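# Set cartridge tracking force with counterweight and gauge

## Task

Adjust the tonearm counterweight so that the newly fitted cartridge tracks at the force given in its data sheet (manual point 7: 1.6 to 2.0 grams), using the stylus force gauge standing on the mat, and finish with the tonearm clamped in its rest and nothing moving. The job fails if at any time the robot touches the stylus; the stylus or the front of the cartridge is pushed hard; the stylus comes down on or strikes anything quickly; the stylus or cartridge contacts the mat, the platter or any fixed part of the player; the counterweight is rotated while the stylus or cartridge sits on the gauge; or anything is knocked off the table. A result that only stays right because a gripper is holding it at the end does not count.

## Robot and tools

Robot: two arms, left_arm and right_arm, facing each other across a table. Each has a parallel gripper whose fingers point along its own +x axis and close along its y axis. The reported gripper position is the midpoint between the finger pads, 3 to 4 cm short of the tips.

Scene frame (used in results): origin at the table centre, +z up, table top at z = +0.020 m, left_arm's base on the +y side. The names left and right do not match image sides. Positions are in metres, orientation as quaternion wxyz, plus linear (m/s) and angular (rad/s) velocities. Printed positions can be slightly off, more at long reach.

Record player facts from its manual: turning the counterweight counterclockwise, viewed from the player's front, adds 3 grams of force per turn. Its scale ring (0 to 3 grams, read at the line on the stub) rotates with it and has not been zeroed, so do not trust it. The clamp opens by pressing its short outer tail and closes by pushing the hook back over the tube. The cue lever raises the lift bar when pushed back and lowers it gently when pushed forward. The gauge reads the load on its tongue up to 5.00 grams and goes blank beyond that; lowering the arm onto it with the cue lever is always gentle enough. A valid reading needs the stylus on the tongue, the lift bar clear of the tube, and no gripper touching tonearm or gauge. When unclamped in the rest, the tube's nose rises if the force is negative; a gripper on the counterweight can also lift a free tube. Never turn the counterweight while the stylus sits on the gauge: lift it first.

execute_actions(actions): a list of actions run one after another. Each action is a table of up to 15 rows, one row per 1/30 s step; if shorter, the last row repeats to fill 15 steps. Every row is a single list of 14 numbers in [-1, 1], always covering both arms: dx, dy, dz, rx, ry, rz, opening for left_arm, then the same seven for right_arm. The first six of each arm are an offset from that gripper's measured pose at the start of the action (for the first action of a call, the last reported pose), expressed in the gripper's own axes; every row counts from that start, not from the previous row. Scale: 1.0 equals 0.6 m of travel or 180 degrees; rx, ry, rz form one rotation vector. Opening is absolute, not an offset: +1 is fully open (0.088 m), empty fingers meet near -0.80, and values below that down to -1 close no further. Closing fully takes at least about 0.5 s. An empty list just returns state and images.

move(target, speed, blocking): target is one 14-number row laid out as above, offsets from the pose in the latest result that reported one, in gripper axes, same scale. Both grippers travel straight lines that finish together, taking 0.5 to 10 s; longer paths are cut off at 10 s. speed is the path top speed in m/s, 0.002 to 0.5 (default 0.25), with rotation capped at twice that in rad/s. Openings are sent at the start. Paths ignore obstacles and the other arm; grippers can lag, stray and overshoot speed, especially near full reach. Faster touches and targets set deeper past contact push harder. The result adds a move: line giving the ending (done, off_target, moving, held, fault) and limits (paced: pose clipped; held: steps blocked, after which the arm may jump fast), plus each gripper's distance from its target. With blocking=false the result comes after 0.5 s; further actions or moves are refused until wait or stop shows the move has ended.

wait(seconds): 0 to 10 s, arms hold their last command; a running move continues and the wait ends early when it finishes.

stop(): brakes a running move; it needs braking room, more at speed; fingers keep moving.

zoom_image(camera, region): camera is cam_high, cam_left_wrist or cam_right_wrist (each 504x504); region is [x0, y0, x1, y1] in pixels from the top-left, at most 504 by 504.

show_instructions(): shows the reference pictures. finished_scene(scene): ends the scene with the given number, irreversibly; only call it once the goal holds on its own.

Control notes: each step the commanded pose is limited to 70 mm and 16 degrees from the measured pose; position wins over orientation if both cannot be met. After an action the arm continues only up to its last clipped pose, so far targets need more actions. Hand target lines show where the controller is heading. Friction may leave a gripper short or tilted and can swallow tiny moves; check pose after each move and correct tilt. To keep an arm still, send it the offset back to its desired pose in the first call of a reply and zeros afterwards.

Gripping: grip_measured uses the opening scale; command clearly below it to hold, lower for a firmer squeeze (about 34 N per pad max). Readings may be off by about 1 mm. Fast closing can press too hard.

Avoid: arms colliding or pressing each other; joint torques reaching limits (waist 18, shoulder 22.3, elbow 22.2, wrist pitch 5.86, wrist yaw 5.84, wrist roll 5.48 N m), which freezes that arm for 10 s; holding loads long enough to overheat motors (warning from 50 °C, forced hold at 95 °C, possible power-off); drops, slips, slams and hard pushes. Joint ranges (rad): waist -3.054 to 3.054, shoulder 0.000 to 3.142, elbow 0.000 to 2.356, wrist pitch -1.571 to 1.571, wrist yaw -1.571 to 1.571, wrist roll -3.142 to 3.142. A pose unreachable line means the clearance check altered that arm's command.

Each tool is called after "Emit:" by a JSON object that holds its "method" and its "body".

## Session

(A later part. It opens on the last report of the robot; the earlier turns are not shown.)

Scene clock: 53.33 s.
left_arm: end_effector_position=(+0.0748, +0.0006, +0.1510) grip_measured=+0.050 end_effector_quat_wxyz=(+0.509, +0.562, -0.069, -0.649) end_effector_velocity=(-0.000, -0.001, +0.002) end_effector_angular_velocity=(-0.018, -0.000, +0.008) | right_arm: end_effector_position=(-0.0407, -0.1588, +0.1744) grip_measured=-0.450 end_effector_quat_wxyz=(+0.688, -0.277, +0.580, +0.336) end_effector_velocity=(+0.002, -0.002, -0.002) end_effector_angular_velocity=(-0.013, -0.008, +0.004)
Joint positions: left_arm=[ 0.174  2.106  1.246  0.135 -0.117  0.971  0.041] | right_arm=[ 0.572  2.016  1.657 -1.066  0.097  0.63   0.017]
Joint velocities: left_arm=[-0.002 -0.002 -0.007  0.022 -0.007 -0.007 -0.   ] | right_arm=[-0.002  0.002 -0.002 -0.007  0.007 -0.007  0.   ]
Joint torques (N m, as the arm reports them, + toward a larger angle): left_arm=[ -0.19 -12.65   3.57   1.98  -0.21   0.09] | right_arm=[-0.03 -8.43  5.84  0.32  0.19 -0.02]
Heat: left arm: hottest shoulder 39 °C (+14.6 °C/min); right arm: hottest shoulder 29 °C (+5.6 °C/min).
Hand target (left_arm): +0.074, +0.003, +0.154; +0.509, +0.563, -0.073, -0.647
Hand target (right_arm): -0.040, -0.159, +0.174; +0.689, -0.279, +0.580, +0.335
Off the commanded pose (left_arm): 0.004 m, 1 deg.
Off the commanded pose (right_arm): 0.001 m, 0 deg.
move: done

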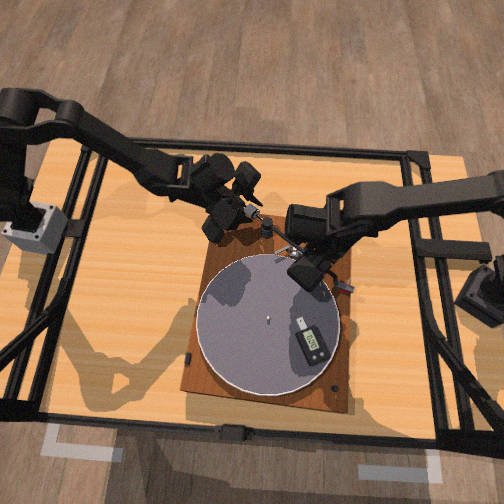

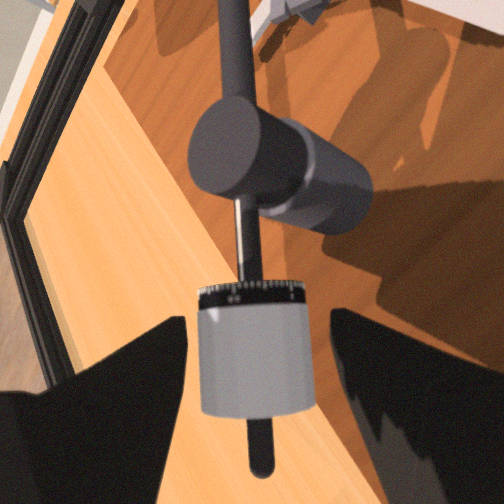

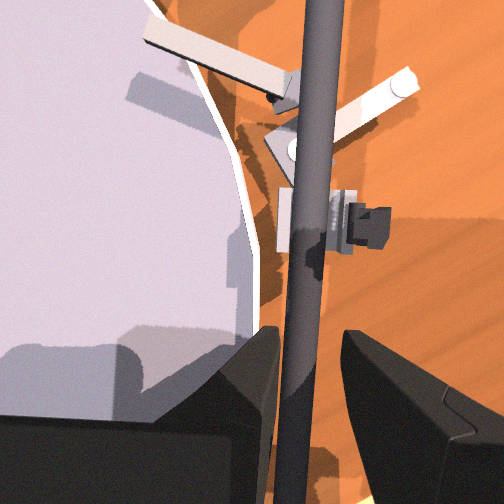

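Emit:
{"method": "move", "body": {"target": [0.002,0.021,-0.003,-0.153,0,-0.265,-0.4, 0,0.005,0,0,0,0.004,-0.72], "speed": 0.5}}

Emit:
{"method": "execute_actions", "body": {"actions": [[[0,0,0,0,0,0,0.05,0,0,0,0,0,0,-0.72],[0,0,0,0,0,0,0.05,0,0,0,0,0,0,-0.72],[0,0,0,0,0,0,0.05,0,0,0,0,0,0,-0.72],[0,0,0,0,0,0,0.05,0,0,0,0,0,0,-0.72],[0,0,0,0,0,0,0.05,0,0,0,0,0,0,-0.72],[0,0,0,0,0,0,0.05,0,0,0,0,0,0,-0.62],[0,0,0,0,0,0,0.05,0,0,0,0,0,0,-0.62],[0,0,0,0,0,0,0.05,0,0,0,0,0,0,-0.58],[0,0,0,0,0,0,0.05,0,0,0,0,0,0,-0.45]]]}}

Emit:
{"method": "wait", "body": {"seconds": 1}}

Scene clock: 56.20 s.
left_arm: end_effector_position=(+0.0811, -0.0018, +0.1565) grip_measured=-0.303 end_effector_quat_wxyz=(+0.316, +0.414, +0.315, -0.794) end_effector_velocity=(+0.002, +0.003, +0.001) end_effector_angular_velocity=(+0.024, -0.003, -0.003) | right_arm: end_effector_position=(-0.0403, -0.1590, +0.1743) grip_measured=-0.623 end_effector_quat_wxyz=(+0.688, -0.277, +0.581, +0.336) end_effector_velocity=(-0.002, -0.005, -0.001) end_effector_angular_velocity=(-0.021, +0.009, -0.004)
Joint positions: left_arm=[ 0.362  2.548  2.269 -1.142  0.524  0.801  0.024] | right_arm=[ 0.571  2.016  1.657 -1.067  0.096  0.629  0.008]
Joint velocities: left_arm=[ 0.002  0.017  0.042 -0.051 -0.007  0.007 -0.   ] | right_arm=[ 0.002 -0.002 -0.002 -0.022 -0.007  0.007 -0.001]
Joint torques (N m, as the arm reports them, + toward a larger angle): left_arm=[  0.35 -12.82   7.01   0.82   0.58  -0.17] | right_arm=[ 0.32 -8.36  5.93  1.16 -0.23  0.07]
Heat: left arm: hottest shoulder 40 °C (+14.9 °C/min); right arm: hottest shoulder 29 °C (+5.3 °C/min).
Hand target (left_arm): +0.083, -0.005, +0.158; -0.320, -0.410, -0.313, +0.794
Hand target (right_arm): -0.043, -0.157, +0.174; +0.686, -0.274, +0.582, +0.340
Off the commanded pose (left_arm): 0.005 m, 1 deg.
Off the commanded pose (right_arm): 0.003 m, 1 deg.
move: done

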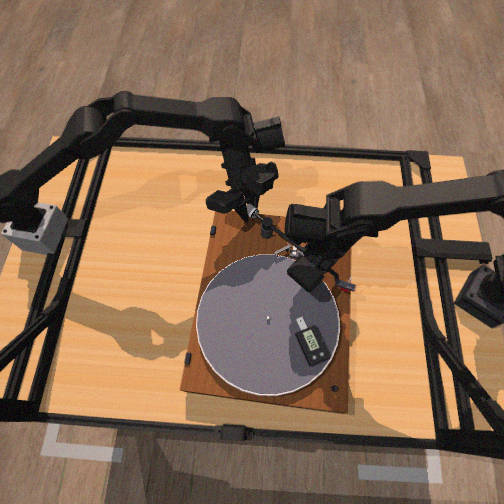

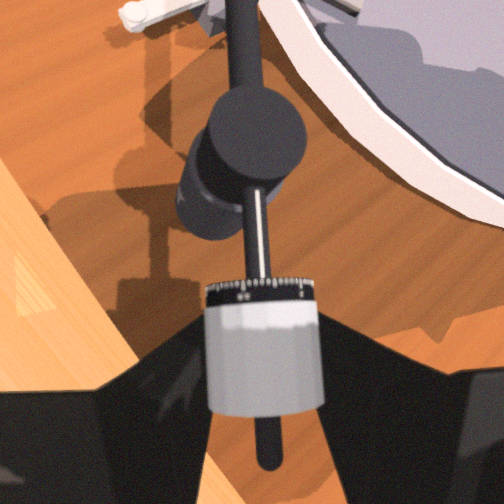

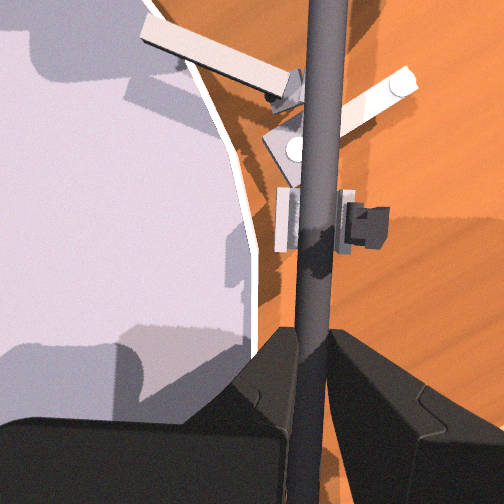

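Scene clock: 56.70 s.
left_arm: end_effector_position=(+0.0811, -0.0018, +0.1565) grip_measured=+0.047 end_effector_quat_wxyz=(+0.316, +0.414, +0.315, -0.793) end_effector_velocity=(+0.002, +0.002, -0.000) end_effector_angular_velocity=(+0.005, -0.007, -0.003) | right_arm: end_effector_position=(-0.0407, -0.1589, +0.1745) grip_measured=-0.469 end_effector_quat_wxyz=(+0.688, -0.277, +0.581, +0.336) end_effector_velocity=(-0.002, -0.005, -0.001) end_effector_angular_velocity=(-0.023, +0.019, +0.022)
Joint positions: left_arm=[ 0.362  2.548  2.27  -1.143  0.524  0.801  0.041] | right_arm=[ 0.572  2.016  1.657 -1.067  0.095  0.629  0.016]
Joint velocities: left_arm=[ 0.002 -0.002 -0.002 -0.007 -0.007  0.007  0.001] | right_arm=[-0.002 -0.002 -0.002 -0.022 -0.022 -0.022  0.009]
Joint torques (N m, as the arm reports them, + toward a larger angle): left_arm=[  0.01 -13.92   4.88   0.82   0.41  -0.01] | right_arm=[-0.04 -8.44  5.84  0.54  0.13 -0.02]
Heat: left arm: hottest shoulder 40 °C (+14.8 °C/min); right arm: hottest shoulder 29 °C (+5.3 °C/min).
Hand target (left_arm): +0.081, -0.002, +0.157; -0.316, -0.414, -0.315, +0.793
Hand target (right_arm): -0.040, -0.159, +0.174; +0.688, -0.277, +0.580, +0.336
Off the commanded pose (left_arm): 0.000 m, 0 deg.
Off the commanded pose (right_arm): 0.000 m, 0 deg.

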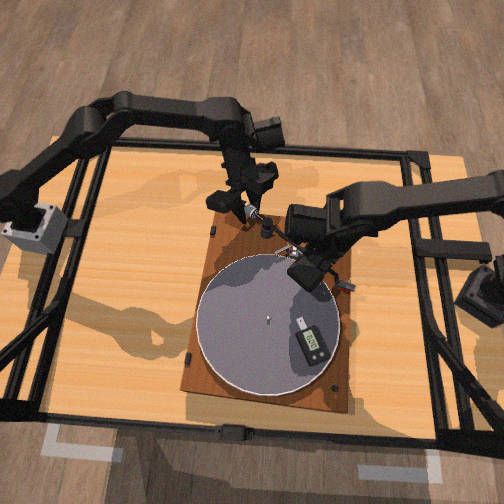

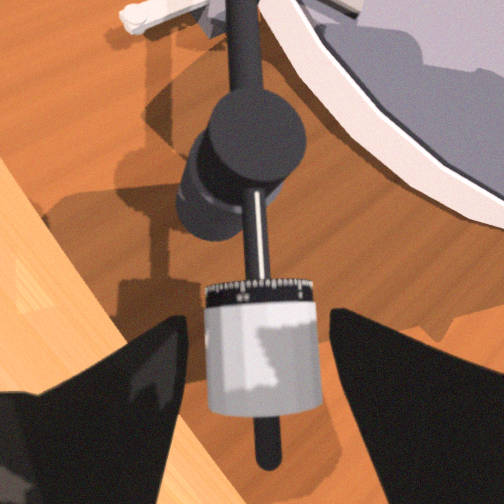

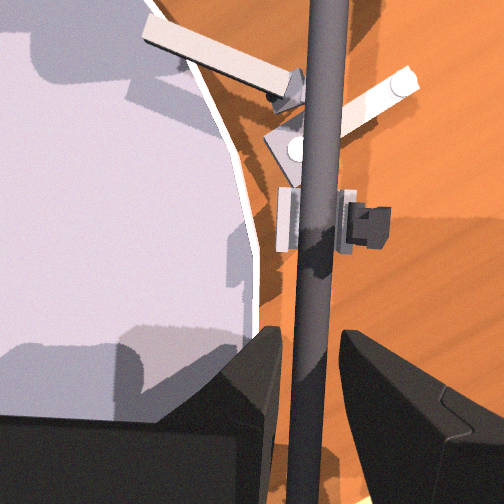

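Scene clock: 57.70 s.
left_arm: end_effector_position=(+0.0811, -0.0018, +0.1565) grip_measured=+0.050 end_effector_quat_wxyz=(+0.316, +0.414, +0.315, -0.793) end_effector_velocity=(-0.005, -0.001, -0.000) end_effector_angular_velocity=(-0.007, +0.005, -0.015) | right_arm: end_effector_position=(-0.0407, -0.1589, +0.1745) grip_measured=-0.450 end_effector_quat_wxyz=(+0.688, -0.277, +0.581, +0.336) end_effector_velocity=(-0.000, -0.002, -0.000) end_effector_angular_velocity=(-0.008, +0.006, +0.006)
Joint positions: left_arm=[ 0.362  2.548  2.27  -1.143  0.524  0.801  0.041] | right_arm=[ 0.572  2.016  1.657 -1.067  0.095  0.629  0.017]
Joint velocities: left_arm=[-0.007 -0.002 -0.007  0.007  0.007  0.007 -0.   ] | right_arm=[-0.002 -0.002 -0.002 -0.007 -0.007 -0.007 -0.   ]
Joint torques (N m, as the arm reports them, + toward a larger angle): left_arm=[  0.03 -13.91   4.87   0.82   0.41  -0.01] | right_arm=[-0.04 -8.43  5.84  0.53  0.13 -0.02]
Heat: left arm: hottest shoulder 40 °C (+14.6 °C/min); right arm: hottest shoulder 29 °C (+5.2 °C/min).
Hand target (left_arm): +0.081, -0.002, +0.157; -0.316, -0.414, -0.315, +0.793
Hand target (right_arm): -0.040, -0.159, +0.174; +0.688, -0.277, +0.580, +0.336
Off the commanded pose (left_arm): 0.000 m, 0 deg.
Off the commanded pose (right_arm): 0.000 m, 0 deg.
wait: 1.00 s; at rest by 0.23 s

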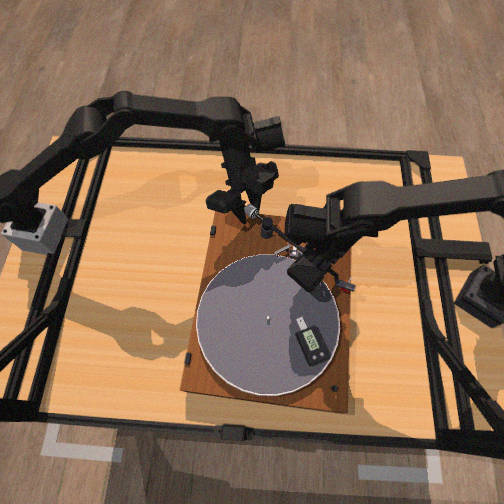

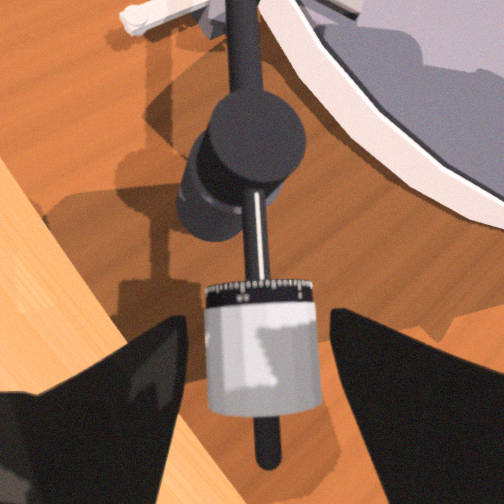

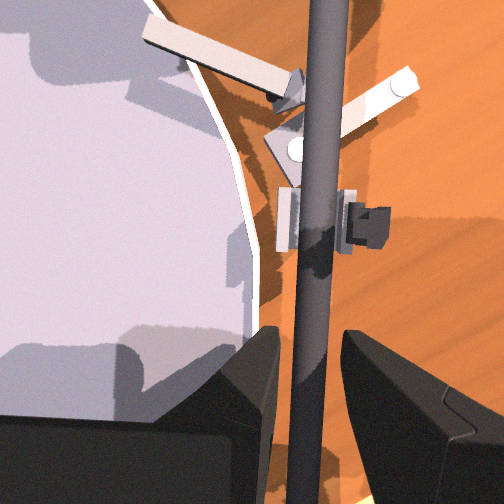

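Emit:
{"method": "move", "body": {"target": [0.006,-0.012,-0.005,0.144,0,0.268,0.05, 0,0,0,0,0,0,-0.72], "speed": 0.5}}

Emit:
{"method": "move", "body": {"target": [0.002,0.019,-0.003,-0.153,0,-0.265,-0.4, 0,0.003,0,0,0,0.003,-0.72], "speed": 0.5}}

Emit:
{"method": "execute_actions", "body": {"actions": [[[0,0,0,0,0,0,0.05,0,0,0,0,0,0,-0.72],[0,0,0,0,0,0,0.05,0,0,0,0,0,0,-0.72],[0,0,0,0,0,0,0.05,0,0,0,0,0,0,-0.72],[0,0,0,0,0,0,0.05,0,0,0,0,0,0,-0.72],[0,0,0,0,0,0,0.05,0,0,0,0,0,0,-0.62],[0,0,0,0,0,0,0.05,0,0,0,0,0,0,-0.62],[0,0,0,0,0,0,0.05,0,0,0,0,0,0,-0.5]]]}}

Emit:
{"method": "wait", "body": {"seconds": 1}}

Scene clock: 60.67 s.
left_arm: end_effector_position=(+0.0764, +0.0013, +0.1510) grip_measured=+0.050 end_effector_quat_wxyz=(+0.514, +0.561, -0.057, -0.647) end_effector_velocity=(-0.000, +0.005, -0.005) end_effector_angular_velocity=(+0.024, +0.012, +0.018) | right_arm: end_effector_position=(-0.0407, -0.1589, +0.1745) grip_measured=-0.623 end_effector_quat_wxyz=(+0.688, -0.277, +0.581, +0.336) end_effector_velocity=(-0.000, -0.002, -0.000) end_effector_angular_velocity=(-0.009, +0.004, +0.020)
Joint positions: left_arm=[ 0.174  2.106  1.254  0.115 -0.125  0.948  0.041] | right_arm=[ 0.572  2.016  1.657 -1.067  0.095  0.629  0.008]
Joint velocities: left_arm=[-0.002 -0.002 -0.007 -0.022 -0.007 -0.022 -0.   ] | right_arm=[-0.002 -0.002 -0.002 -0.007 -0.007 -0.022 -0.   ]
Joint torques (N m, as the arm reports them, + toward a larger angle): left_arm=[ -0.17 -12.69   3.51   1.97  -0.22   0.09] | right_arm=[-0.06 -8.43  5.83  0.54  0.09 -0.02]
Heat: left arm: hottest shoulder 41 °C (+15.1 °C/min); right arm: hottest shoulder 30 °C (+6.0 °C/min).
Hand target (left_arm): +0.076, +0.004, +0.154; +0.514, +0.562, -0.061, -0.645
Hand target (right_arm): -0.041, -0.159, +0.174; +0.688, -0.277, +0.581, +0.336
Off the commanded pose (left_arm): 0.004 m, 1 deg.
Off the commanded pose (right_arm): 0.000 m, 0 deg.
move: done

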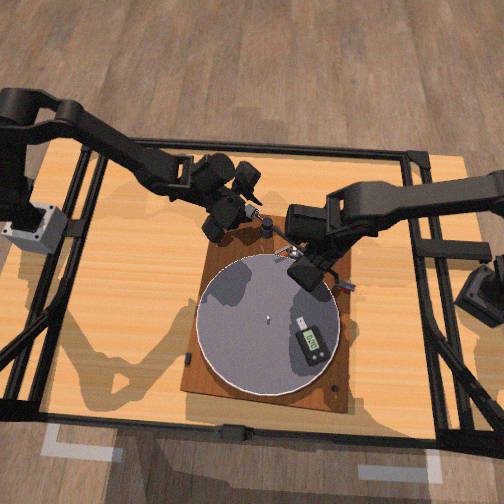

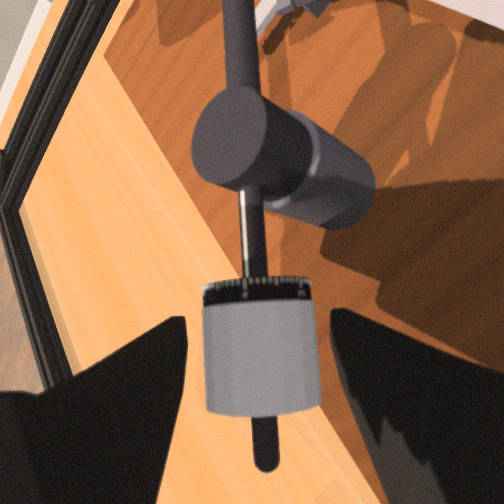

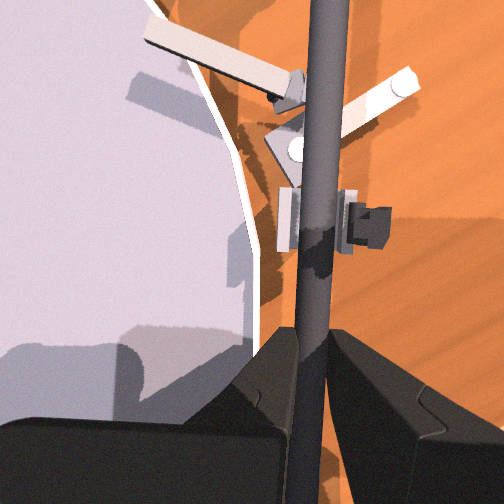

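Scene clock: 62.30 s.
left_arm: end_effector_position=(+0.0819, -0.0000, +0.1554) grip_measured=-0.308 end_effector_quat_wxyz=(+0.321, +0.408, +0.325, -0.791) end_effector_velocity=(-0.001, +0.003, -0.001) end_effector_angular_velocity=(+0.029, -0.001, -0.008) | right_arm: end_effector_position=(-0.0399, -0.1593, +0.1744) grip_measured=-0.623 end_effector_quat_wxyz=(+0.687, -0.278, +0.581, +0.336) end_effector_velocity=(-0.000, -0.002, +0.002) end_effector_angular_velocity=(-0.003, +0.006, +0.006)
Joint positions: left_arm=[ 0.366  2.539  2.247 -1.13   0.53   0.778  0.024] | right_arm=[ 0.57   2.016  1.657 -1.068  0.095  0.626  0.008]
Joint velocities: left_arm=[-0.002  0.022  0.042 -0.051 -0.007  0.007 -0.   ] | right_arm=[-0.002 -0.007 -0.002 -0.007 -0.007 -0.007 -0.   ]
Joint torques (N m, as the arm reports them, + toward a larger angle): left_arm=[  0.32 -12.65   7.04   0.93   0.63  -0.19] | right_arm=[ 0.26 -8.48  5.74  1.2  -0.16  0.1 ]
Heat: left arm: hottest shoulder 41 °C (+15.2 °C/min); right arm: hottest shoulder 30 °C (+6.1 °C/min).
Hand target (left_arm): +0.084, -0.004, +0.157; -0.325, -0.403, -0.324, +0.792
Hand target (right_arm): -0.042, -0.158, +0.174; +0.686, -0.274, +0.582, +0.340
Off the commanded pose (left_arm): 0.005 m, 1 deg.
Off the commanded pose (right_arm): 0.003 m, 1 deg.
move: done

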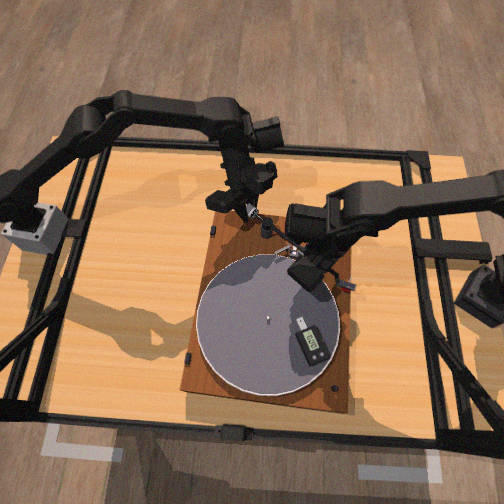

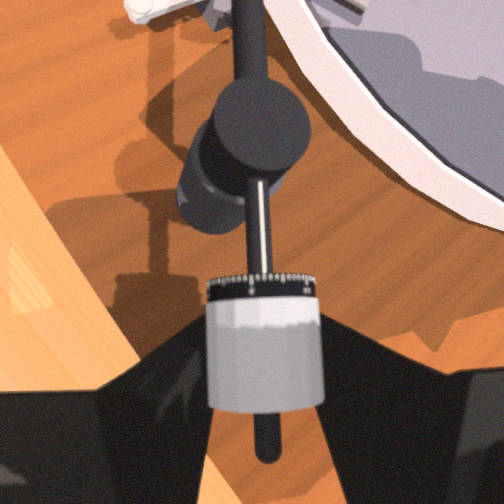

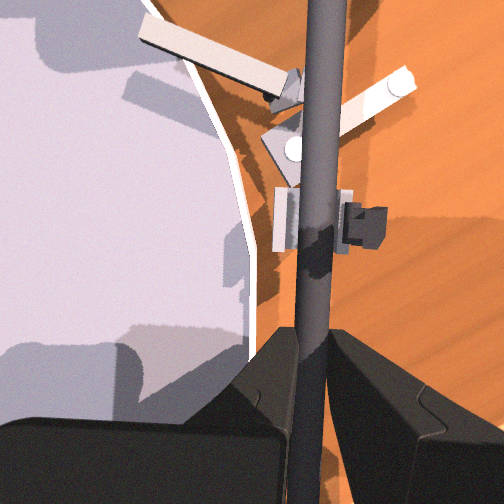

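Scene clock: 62.80 s.
left_arm: end_effector_position=(+0.0819, -0.0000, +0.1555) grip_measured=+0.047 end_effector_quat_wxyz=(+0.321, +0.408, +0.325, -0.791) end_effector_velocity=(-0.002, +0.000, +0.002) end_effector_angular_velocity=(+0.004, +0.009, +0.003) | right_arm: end_effector_position=(-0.0402, -0.1593, +0.1744) grip_measured=-0.509 end_effector_quat_wxyz=(+0.687, -0.278, +0.581, +0.336) end_effector_velocity=(+0.002, -0.002, +0.002) end_effector_angular_velocity=(-0.002, -0.006, -0.011)
Joint positions: left_arm=[ 0.366  2.539  2.247 -1.131  0.53   0.778  0.041] | right_arm=[ 0.57   2.016  1.657 -1.068  0.094  0.626  0.014]
Joint velocities: left_arm=[-0.002 -0.002  0.002 -0.007  0.007 -0.007  0.001] | right_arm=[-0.002 -0.007 -0.002 -0.007  0.007  0.007  0.004]
Joint torques (N m, as the arm reports them, + toward a larger angle): left_arm=[  0.03 -13.82   4.87   0.81   0.41  -0.01] | right_arm=[-0.04 -8.44  5.84  0.52  0.13 -0.02]
Heat: left arm: hottest shoulder 41 °C (+15.1 °C/min); right arm: hottest shoulder 30 °C (+6.0 °C/min).
Hand target (left_arm): +0.082, -0.000, +0.155; -0.321, -0.408, -0.325, +0.791
Hand target (right_arm): -0.040, -0.159, +0.174; +0.687, -0.278, +0.581, +0.336
Off the commanded pose (left_arm): 0.000 m, 0 deg.
Off the commanded pose (right_arm): 0.000 m, 0 deg.

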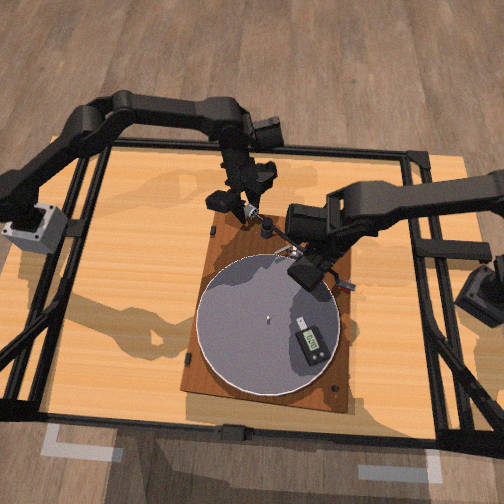

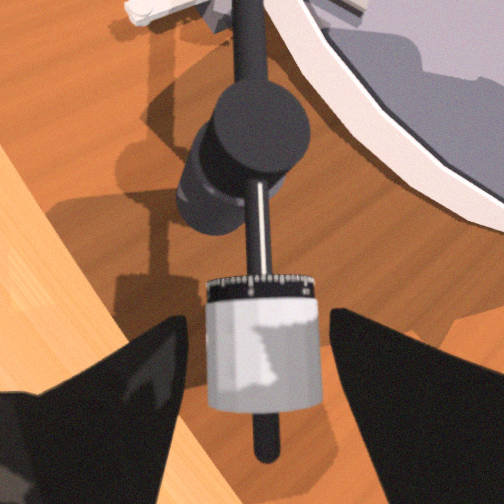

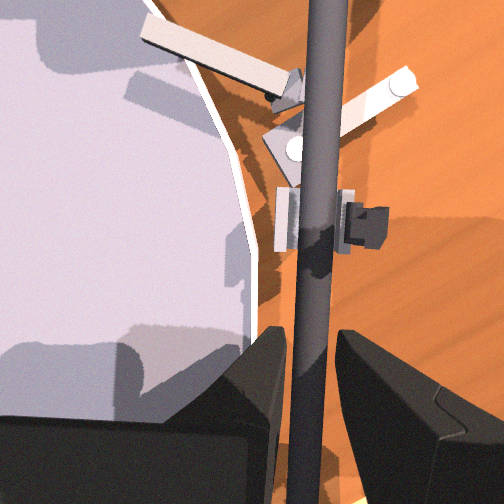

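Scene clock: 63.80 s.
left_arm: end_effector_position=(+0.0819, -0.0000, +0.1555) grip_measured=+0.050 end_effector_quat_wxyz=(+0.321, +0.408, +0.325, -0.791) end_effector_velocity=(-0.001, +0.002, -0.003) end_effector_angular_velocity=(+0.017, -0.002, +0.005) | right_arm: end_effector_position=(-0.0402, -0.1593, +0.1744) grip_measured=-0.500 end_effector_quat_wxyz=(+0.687, -0.278, +0.581, +0.336) end_effector_velocity=(-0.000, -0.004, -0.001) end_effector_angular_velocity=(-0.022, +0.007, +0.006)
Joint positions: left_arm=[ 0.366  2.539  2.247 -1.131  0.53   0.778  0.041] | right_arm=[ 0.57   2.016  1.657 -1.068  0.094  0.626  0.014]
Joint velocities: left_arm=[-0.002  0.002 -0.002 -0.007 -0.007 -0.007 -0.   ] | right_arm=[-0.002  0.002  0.002 -0.022 -0.007 -0.007 -0.   ]
Joint torques (N m, as the arm reports them, + toward a larger angle): left_arm=[  0.02 -13.82   4.86   0.82   0.41   0.  ] | right_arm=[-0.05 -8.44  5.84  0.52  0.13 -0.02]
Heat: left arm: hottest shoulder 41 °C (+15.1 °C/min); right arm: hottest shoulder 30 °C (+6.0 °C/min).
Hand target (left_arm): +0.082, -0.000, +0.155; -0.321, -0.408, -0.325, +0.791
Hand target (right_arm): -0.040, -0.159, +0.174; +0.687, -0.278, +0.581, +0.336
Off the commanded pose (left_arm): 0.000 m, 0 deg.
Off the commanded pose (right_arm): 0.000 m, 0 deg.
wait: 1.00 s; at rest by 0.17 s

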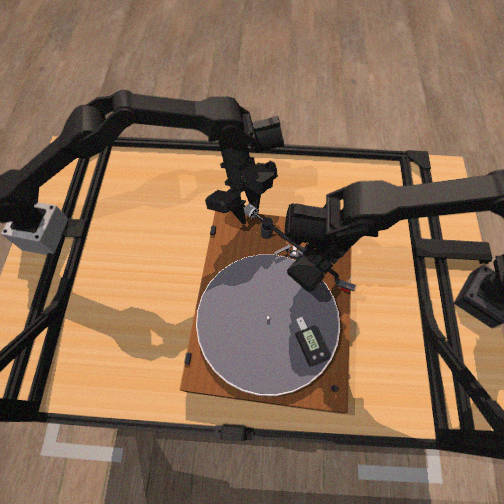

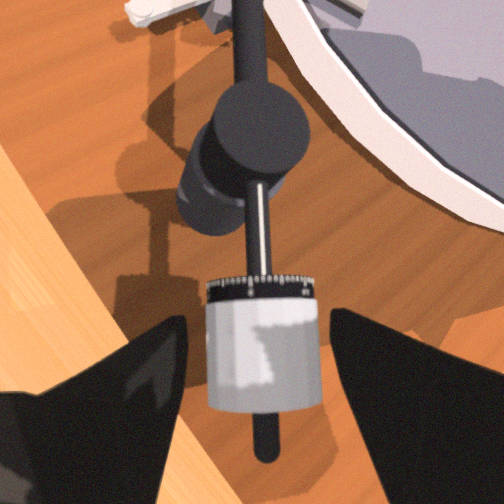

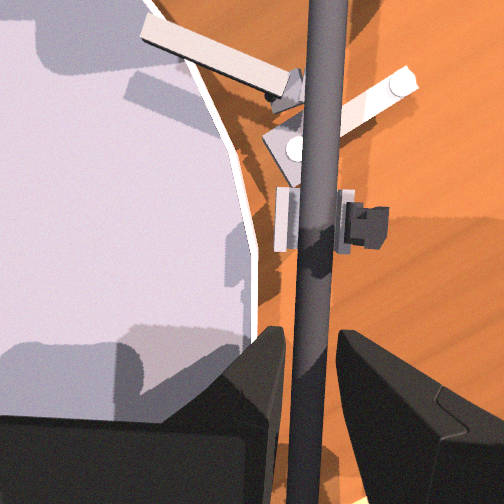

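Emit:
{"method": "move", "body": {"target": [0.005,-0.012,-0.003,0.15,0,0.266,0.05, 0,0.004,0,0,0,0.003,-0.72], "speed": 0.5}}

Emit:
{"method": "move", "body": {"target": [0.002,0.019,-0.003,-0.153,0,-0.265,-0.4, 0,0.003,0,0,0,0.003,-0.72], "speed": 0.5}}

Emit:
{"method": "execute_actions", "body": {"actions": [[[0,0,0,0,0,0,0.05,0,0,0,0,0,0,-0.72],[0,0,0,0,0,0,0.05,0,0,0,0,0,0,-0.72],[0,0,0,0,0,0,0.05,0,0,0,0,0,0,-0.72],[0,0,0,0,0,0,0.05,0,0,0,0,0,0,-0.72],[0,0,0,0,0,0,0.05,0,0,0,0,0,0,-0.62],[0,0,0,0,0,0,0.05,0,0,0,0,0,0,-0.62],[0,0,0,0,0,0,0.05,0,0,0,0,0,0,-0.5]]]}}

Emit:
{"method": "wait", "body": {"seconds": 1}}

Scene clock: 66.50 s.
left_arm: end_effector_position=(+0.0767, +0.0023, +0.1512) grip_measured=+0.050 end_effector_quat_wxyz=(+0.512, +0.562, -0.051, -0.648) end_effector_velocity=(-0.002, +0.000, +0.002) end_effector_angular_velocity=(-0.004, -0.011, -0.023) | right_arm: end_effector_position=(-0.0409, -0.1585, +0.1746) grip_measured=-0.623 end_effector_quat_wxyz=(+0.686, -0.276, +0.582, +0.338) end_effector_velocity=(-0.000, -0.002, -0.000) end_effector_angular_velocity=(-0.008, +0.006, +0.006)
Joint positions: left_arm=[ 0.176  2.104  1.262  0.092 -0.123  0.942  0.041] | right_arm=[ 0.57   2.016  1.657 -1.065  0.089  0.626  0.008]
Joint velocities: left_arm=[-0.002 -0.007 -0.007  0.007  0.007  0.022 -0.   ] | right_arm=[-0.002 -0.002 -0.002 -0.007 -0.007 -0.007 -0.   ]
Joint torques (N m, as the arm reports them, + toward a larger angle): left_arm=[ -0.18 -12.7    3.57   1.94  -0.26   0.09] | right_arm=[ 0.15 -8.35  5.96  0.71  0.03  0.03]
Heat: left arm: hottest shoulder 42 °C (+16.1 °C/min); right arm: hottest shoulder 30 °C (+6.1 °C/min).
Hand target (left_arm): +0.076, +0.005, +0.154; +0.512, +0.564, -0.054, -0.646
Hand target (right_arm): -0.042, -0.158, +0.175; +0.685, -0.275, +0.582, +0.340
Off the commanded pose (left_arm): 0.004 m, 1 deg.
Off the commanded pose (right_arm): 0.001 m, 0 deg.
move: done

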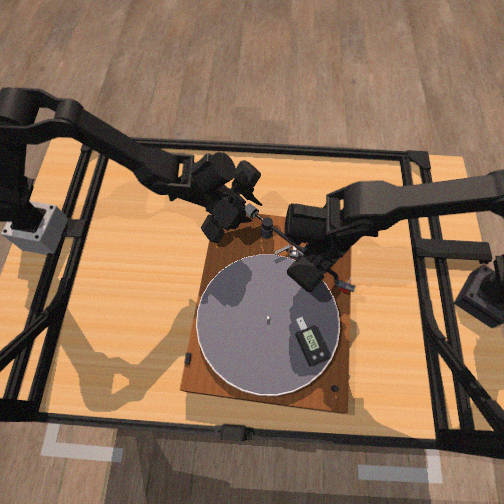

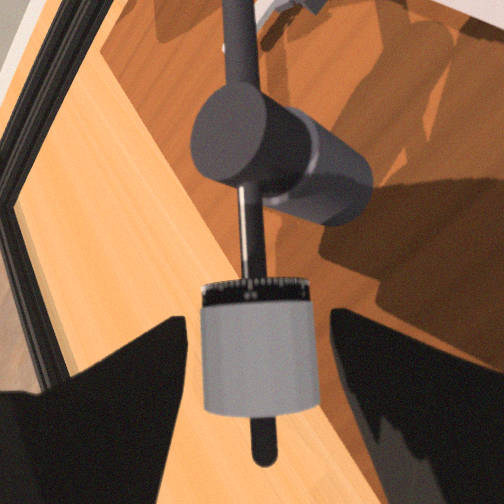

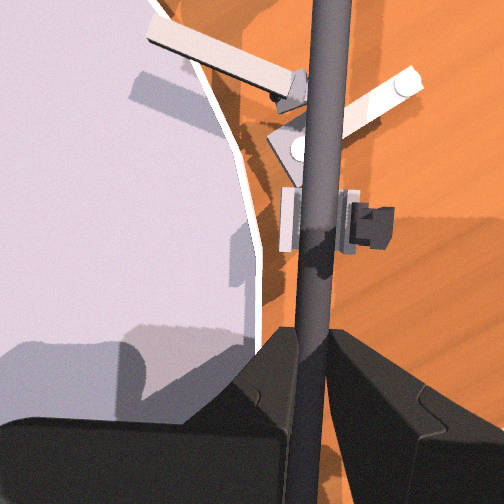

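Scene clock: 68.13 s.
left_arm: end_effector_position=(+0.0825, +0.0007, +0.1558) grip_measured=-0.303 end_effector_quat_wxyz=(+0.319, +0.406, +0.331, -0.790) end_effector_velocity=(-0.004, +0.006, -0.004) end_effector_angular_velocity=(+0.055, +0.007, -0.000) | right_arm: end_effector_position=(-0.0398, -0.1592, +0.1744) grip_measured=-0.623 end_effector_quat_wxyz=(+0.686, -0.277, +0.582, +0.337) end_effector_velocity=(-0.002, -0.002, -0.000) end_effector_angular_velocity=(-0.007, +0.021, +0.008)
Joint positions: left_arm=[ 0.369  2.548  2.265 -1.15   0.534  0.777  0.024] | right_arm=[ 0.568  2.016  1.657 -1.068  0.09   0.624  0.008]
Joint velocities: left_arm=[-0.007  0.027  0.042 -0.066 -0.007 -0.007 -0.   ] | right_arm=[-0.002 -0.002 -0.002 -0.007 -0.022 -0.007  0.   ]
Joint torques (N m, as the arm reports them, + toward a larger angle): left_arm=[  0.34 -12.64   6.94   0.86   0.6   -0.17] | right_arm=[ 0.28 -8.49  5.74  1.22 -0.17  0.06]
Heat: left arm: hottest shoulder 42 °C (+15.2 °C/min); right arm: hottest shoulder 30 °C (+6.1 °C/min).
Hand target (left_arm): +0.085, -0.003, +0.157; -0.323, -0.402, -0.330, +0.790
Hand target (right_arm): -0.042, -0.157, +0.174; +0.684, -0.274, +0.583, +0.342
Off the commanded pose (left_arm): 0.005 m, 1 deg.
Off the commanded pose (right_arm): 0.003 m, 1 deg.
move: done

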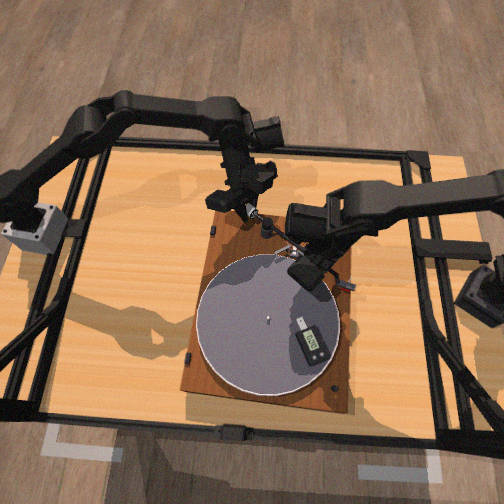

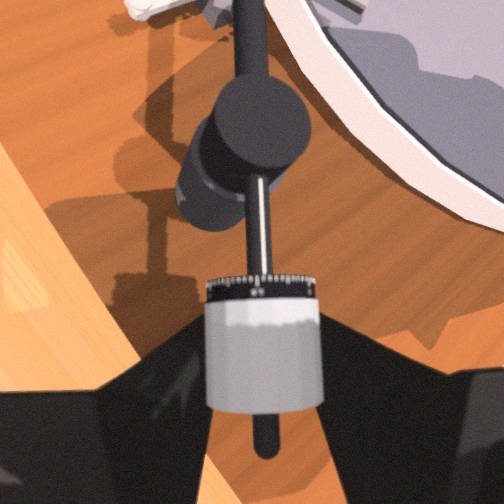

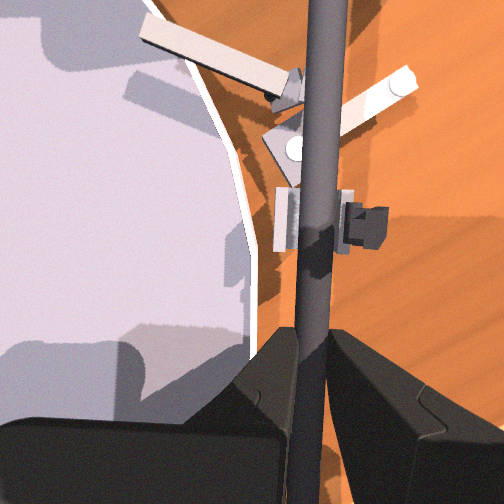

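Scene clock: 68.63 s.
left_arm: end_effector_position=(+0.0825, +0.0007, +0.1558) grip_measured=+0.047 end_effector_quat_wxyz=(+0.319, +0.406, +0.331, -0.790) end_effector_velocity=(-0.001, +0.001, -0.001) end_effector_angular_velocity=(+0.005, -0.007, -0.008) | right_arm: end_effector_position=(-0.0402, -0.1592, +0.1744) grip_measured=-0.509 end_effector_quat_wxyz=(+0.685, -0.277, +0.583, +0.338) end_effector_velocity=(-0.002, -0.002, -0.000) end_effector_angular_velocity=(-0.007, +0.021, +0.008)
Joint positions: left_arm=[ 0.369  2.548  2.265 -1.151  0.534  0.777  0.041] | right_arm=[ 0.568  2.016  1.657 -1.068  0.088  0.624  0.014]
Joint velocities: left_arm=[-0.002  0.002  0.002 -0.007 -0.007  0.007  0.002] | right_arm=[-0.002 -0.002 -0.002 -0.007 -0.022 -0.007  0.004]
Joint torques (N m, as the arm reports them, + toward a larger angle): left_arm=[  0.03 -13.85   4.86   0.81   0.42  -0.01] | right_arm=[-0.04 -8.43  5.83  0.53  0.13 -0.03]
Heat: left arm: hottest shoulder 42 °C (+15.1 °C/min); right arm: hottest shoulder 30 °C (+6.0 °C/min).
Hand target (left_arm): +0.082, +0.001, +0.156; -0.319, -0.406, -0.331, +0.790
Hand target (right_arm): -0.040, -0.159, +0.174; +0.686, -0.277, +0.582, +0.337
Off the commanded pose (left_arm): 0.000 m, 0 deg.
Off the commanded pose (right_arm): 0.000 m, 0 deg.

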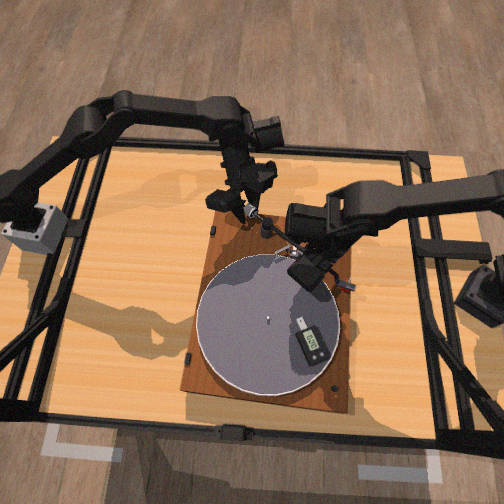

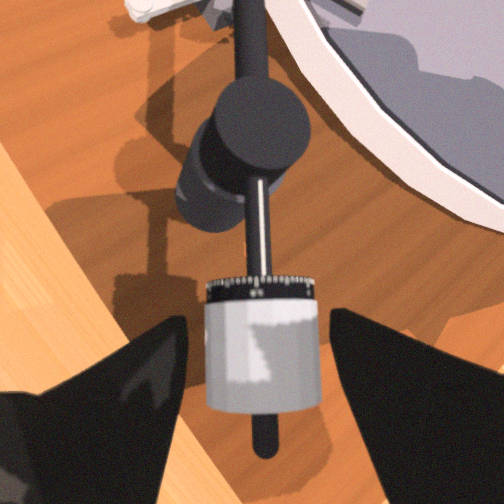

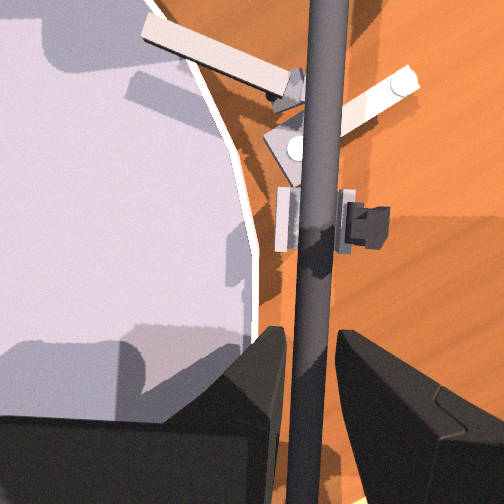

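Scene clock: 69.63 s.
left_arm: end_effector_position=(+0.0825, +0.0007, +0.1558) grip_measured=+0.050 end_effector_quat_wxyz=(+0.319, +0.406, +0.331, -0.790) end_effector_velocity=(+0.001, +0.002, -0.001) end_effector_angular_velocity=(+0.016, -0.018, +0.007) | right_arm: end_effector_position=(-0.0402, -0.1592, +0.1745) grip_measured=-0.500 end_effector_quat_wxyz=(+0.685, -0.277, +0.583, +0.338) end_effector_velocity=(+0.002, -0.002, +0.000) end_effector_angular_velocity=(-0.010, -0.010, +0.018)
Joint positions: left_arm=[ 0.369  2.548  2.265 -1.151  0.534  0.777  0.041] | right_arm=[ 0.568  2.015  1.657 -1.068  0.088  0.624  0.014]
Joint velocities: left_arm=[-0.002 -0.002 -0.002 -0.007 -0.022 -0.007 -0.   ] | right_arm=[-0.002 -0.002 -0.002 -0.007  0.007 -0.022 -0.   ]
Joint torques (N m, as the arm reports them, + toward a larger angle): left_arm=[  0.01 -13.89   4.82   0.8    0.41   0.  ] | right_arm=[-0.04 -8.43  5.83  0.53  0.13 -0.02]
Heat: left arm: hottest shoulder 42 °C (+15.1 °C/min); right arm: hottest shoulder 30 °C (+5.0 °C/min).
Hand target (left_arm): +0.082, +0.001, +0.156; -0.319, -0.406, -0.331, +0.790
Hand target (right_arm): -0.040, -0.159, +0.174; +0.686, -0.277, +0.582, +0.337
Off the commanded pose (left_arm): 0.000 m, 0 deg.
Off the commanded pose (right_arm): 0.000 m, 0 deg.
wait: 1.00 s; at rest by 0.17 s

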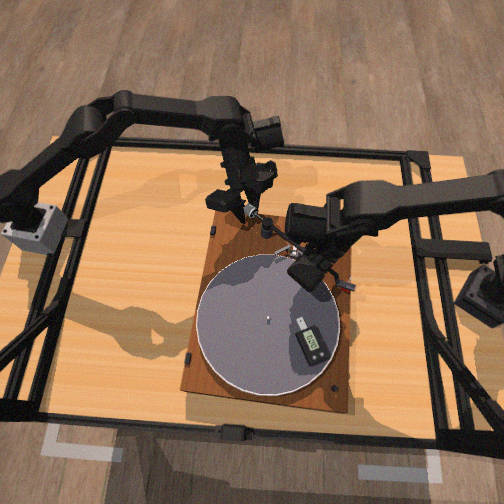

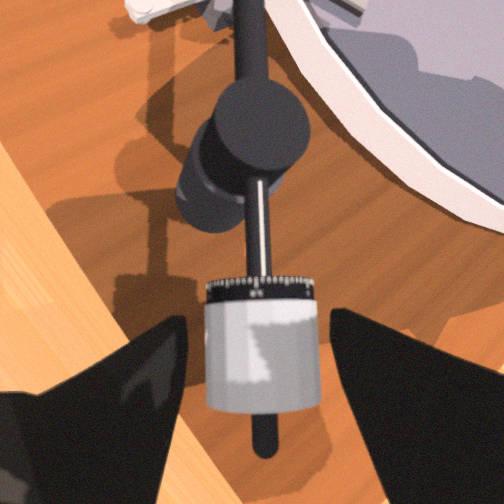

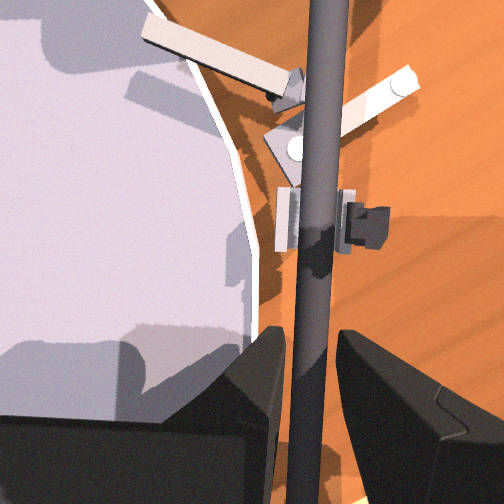

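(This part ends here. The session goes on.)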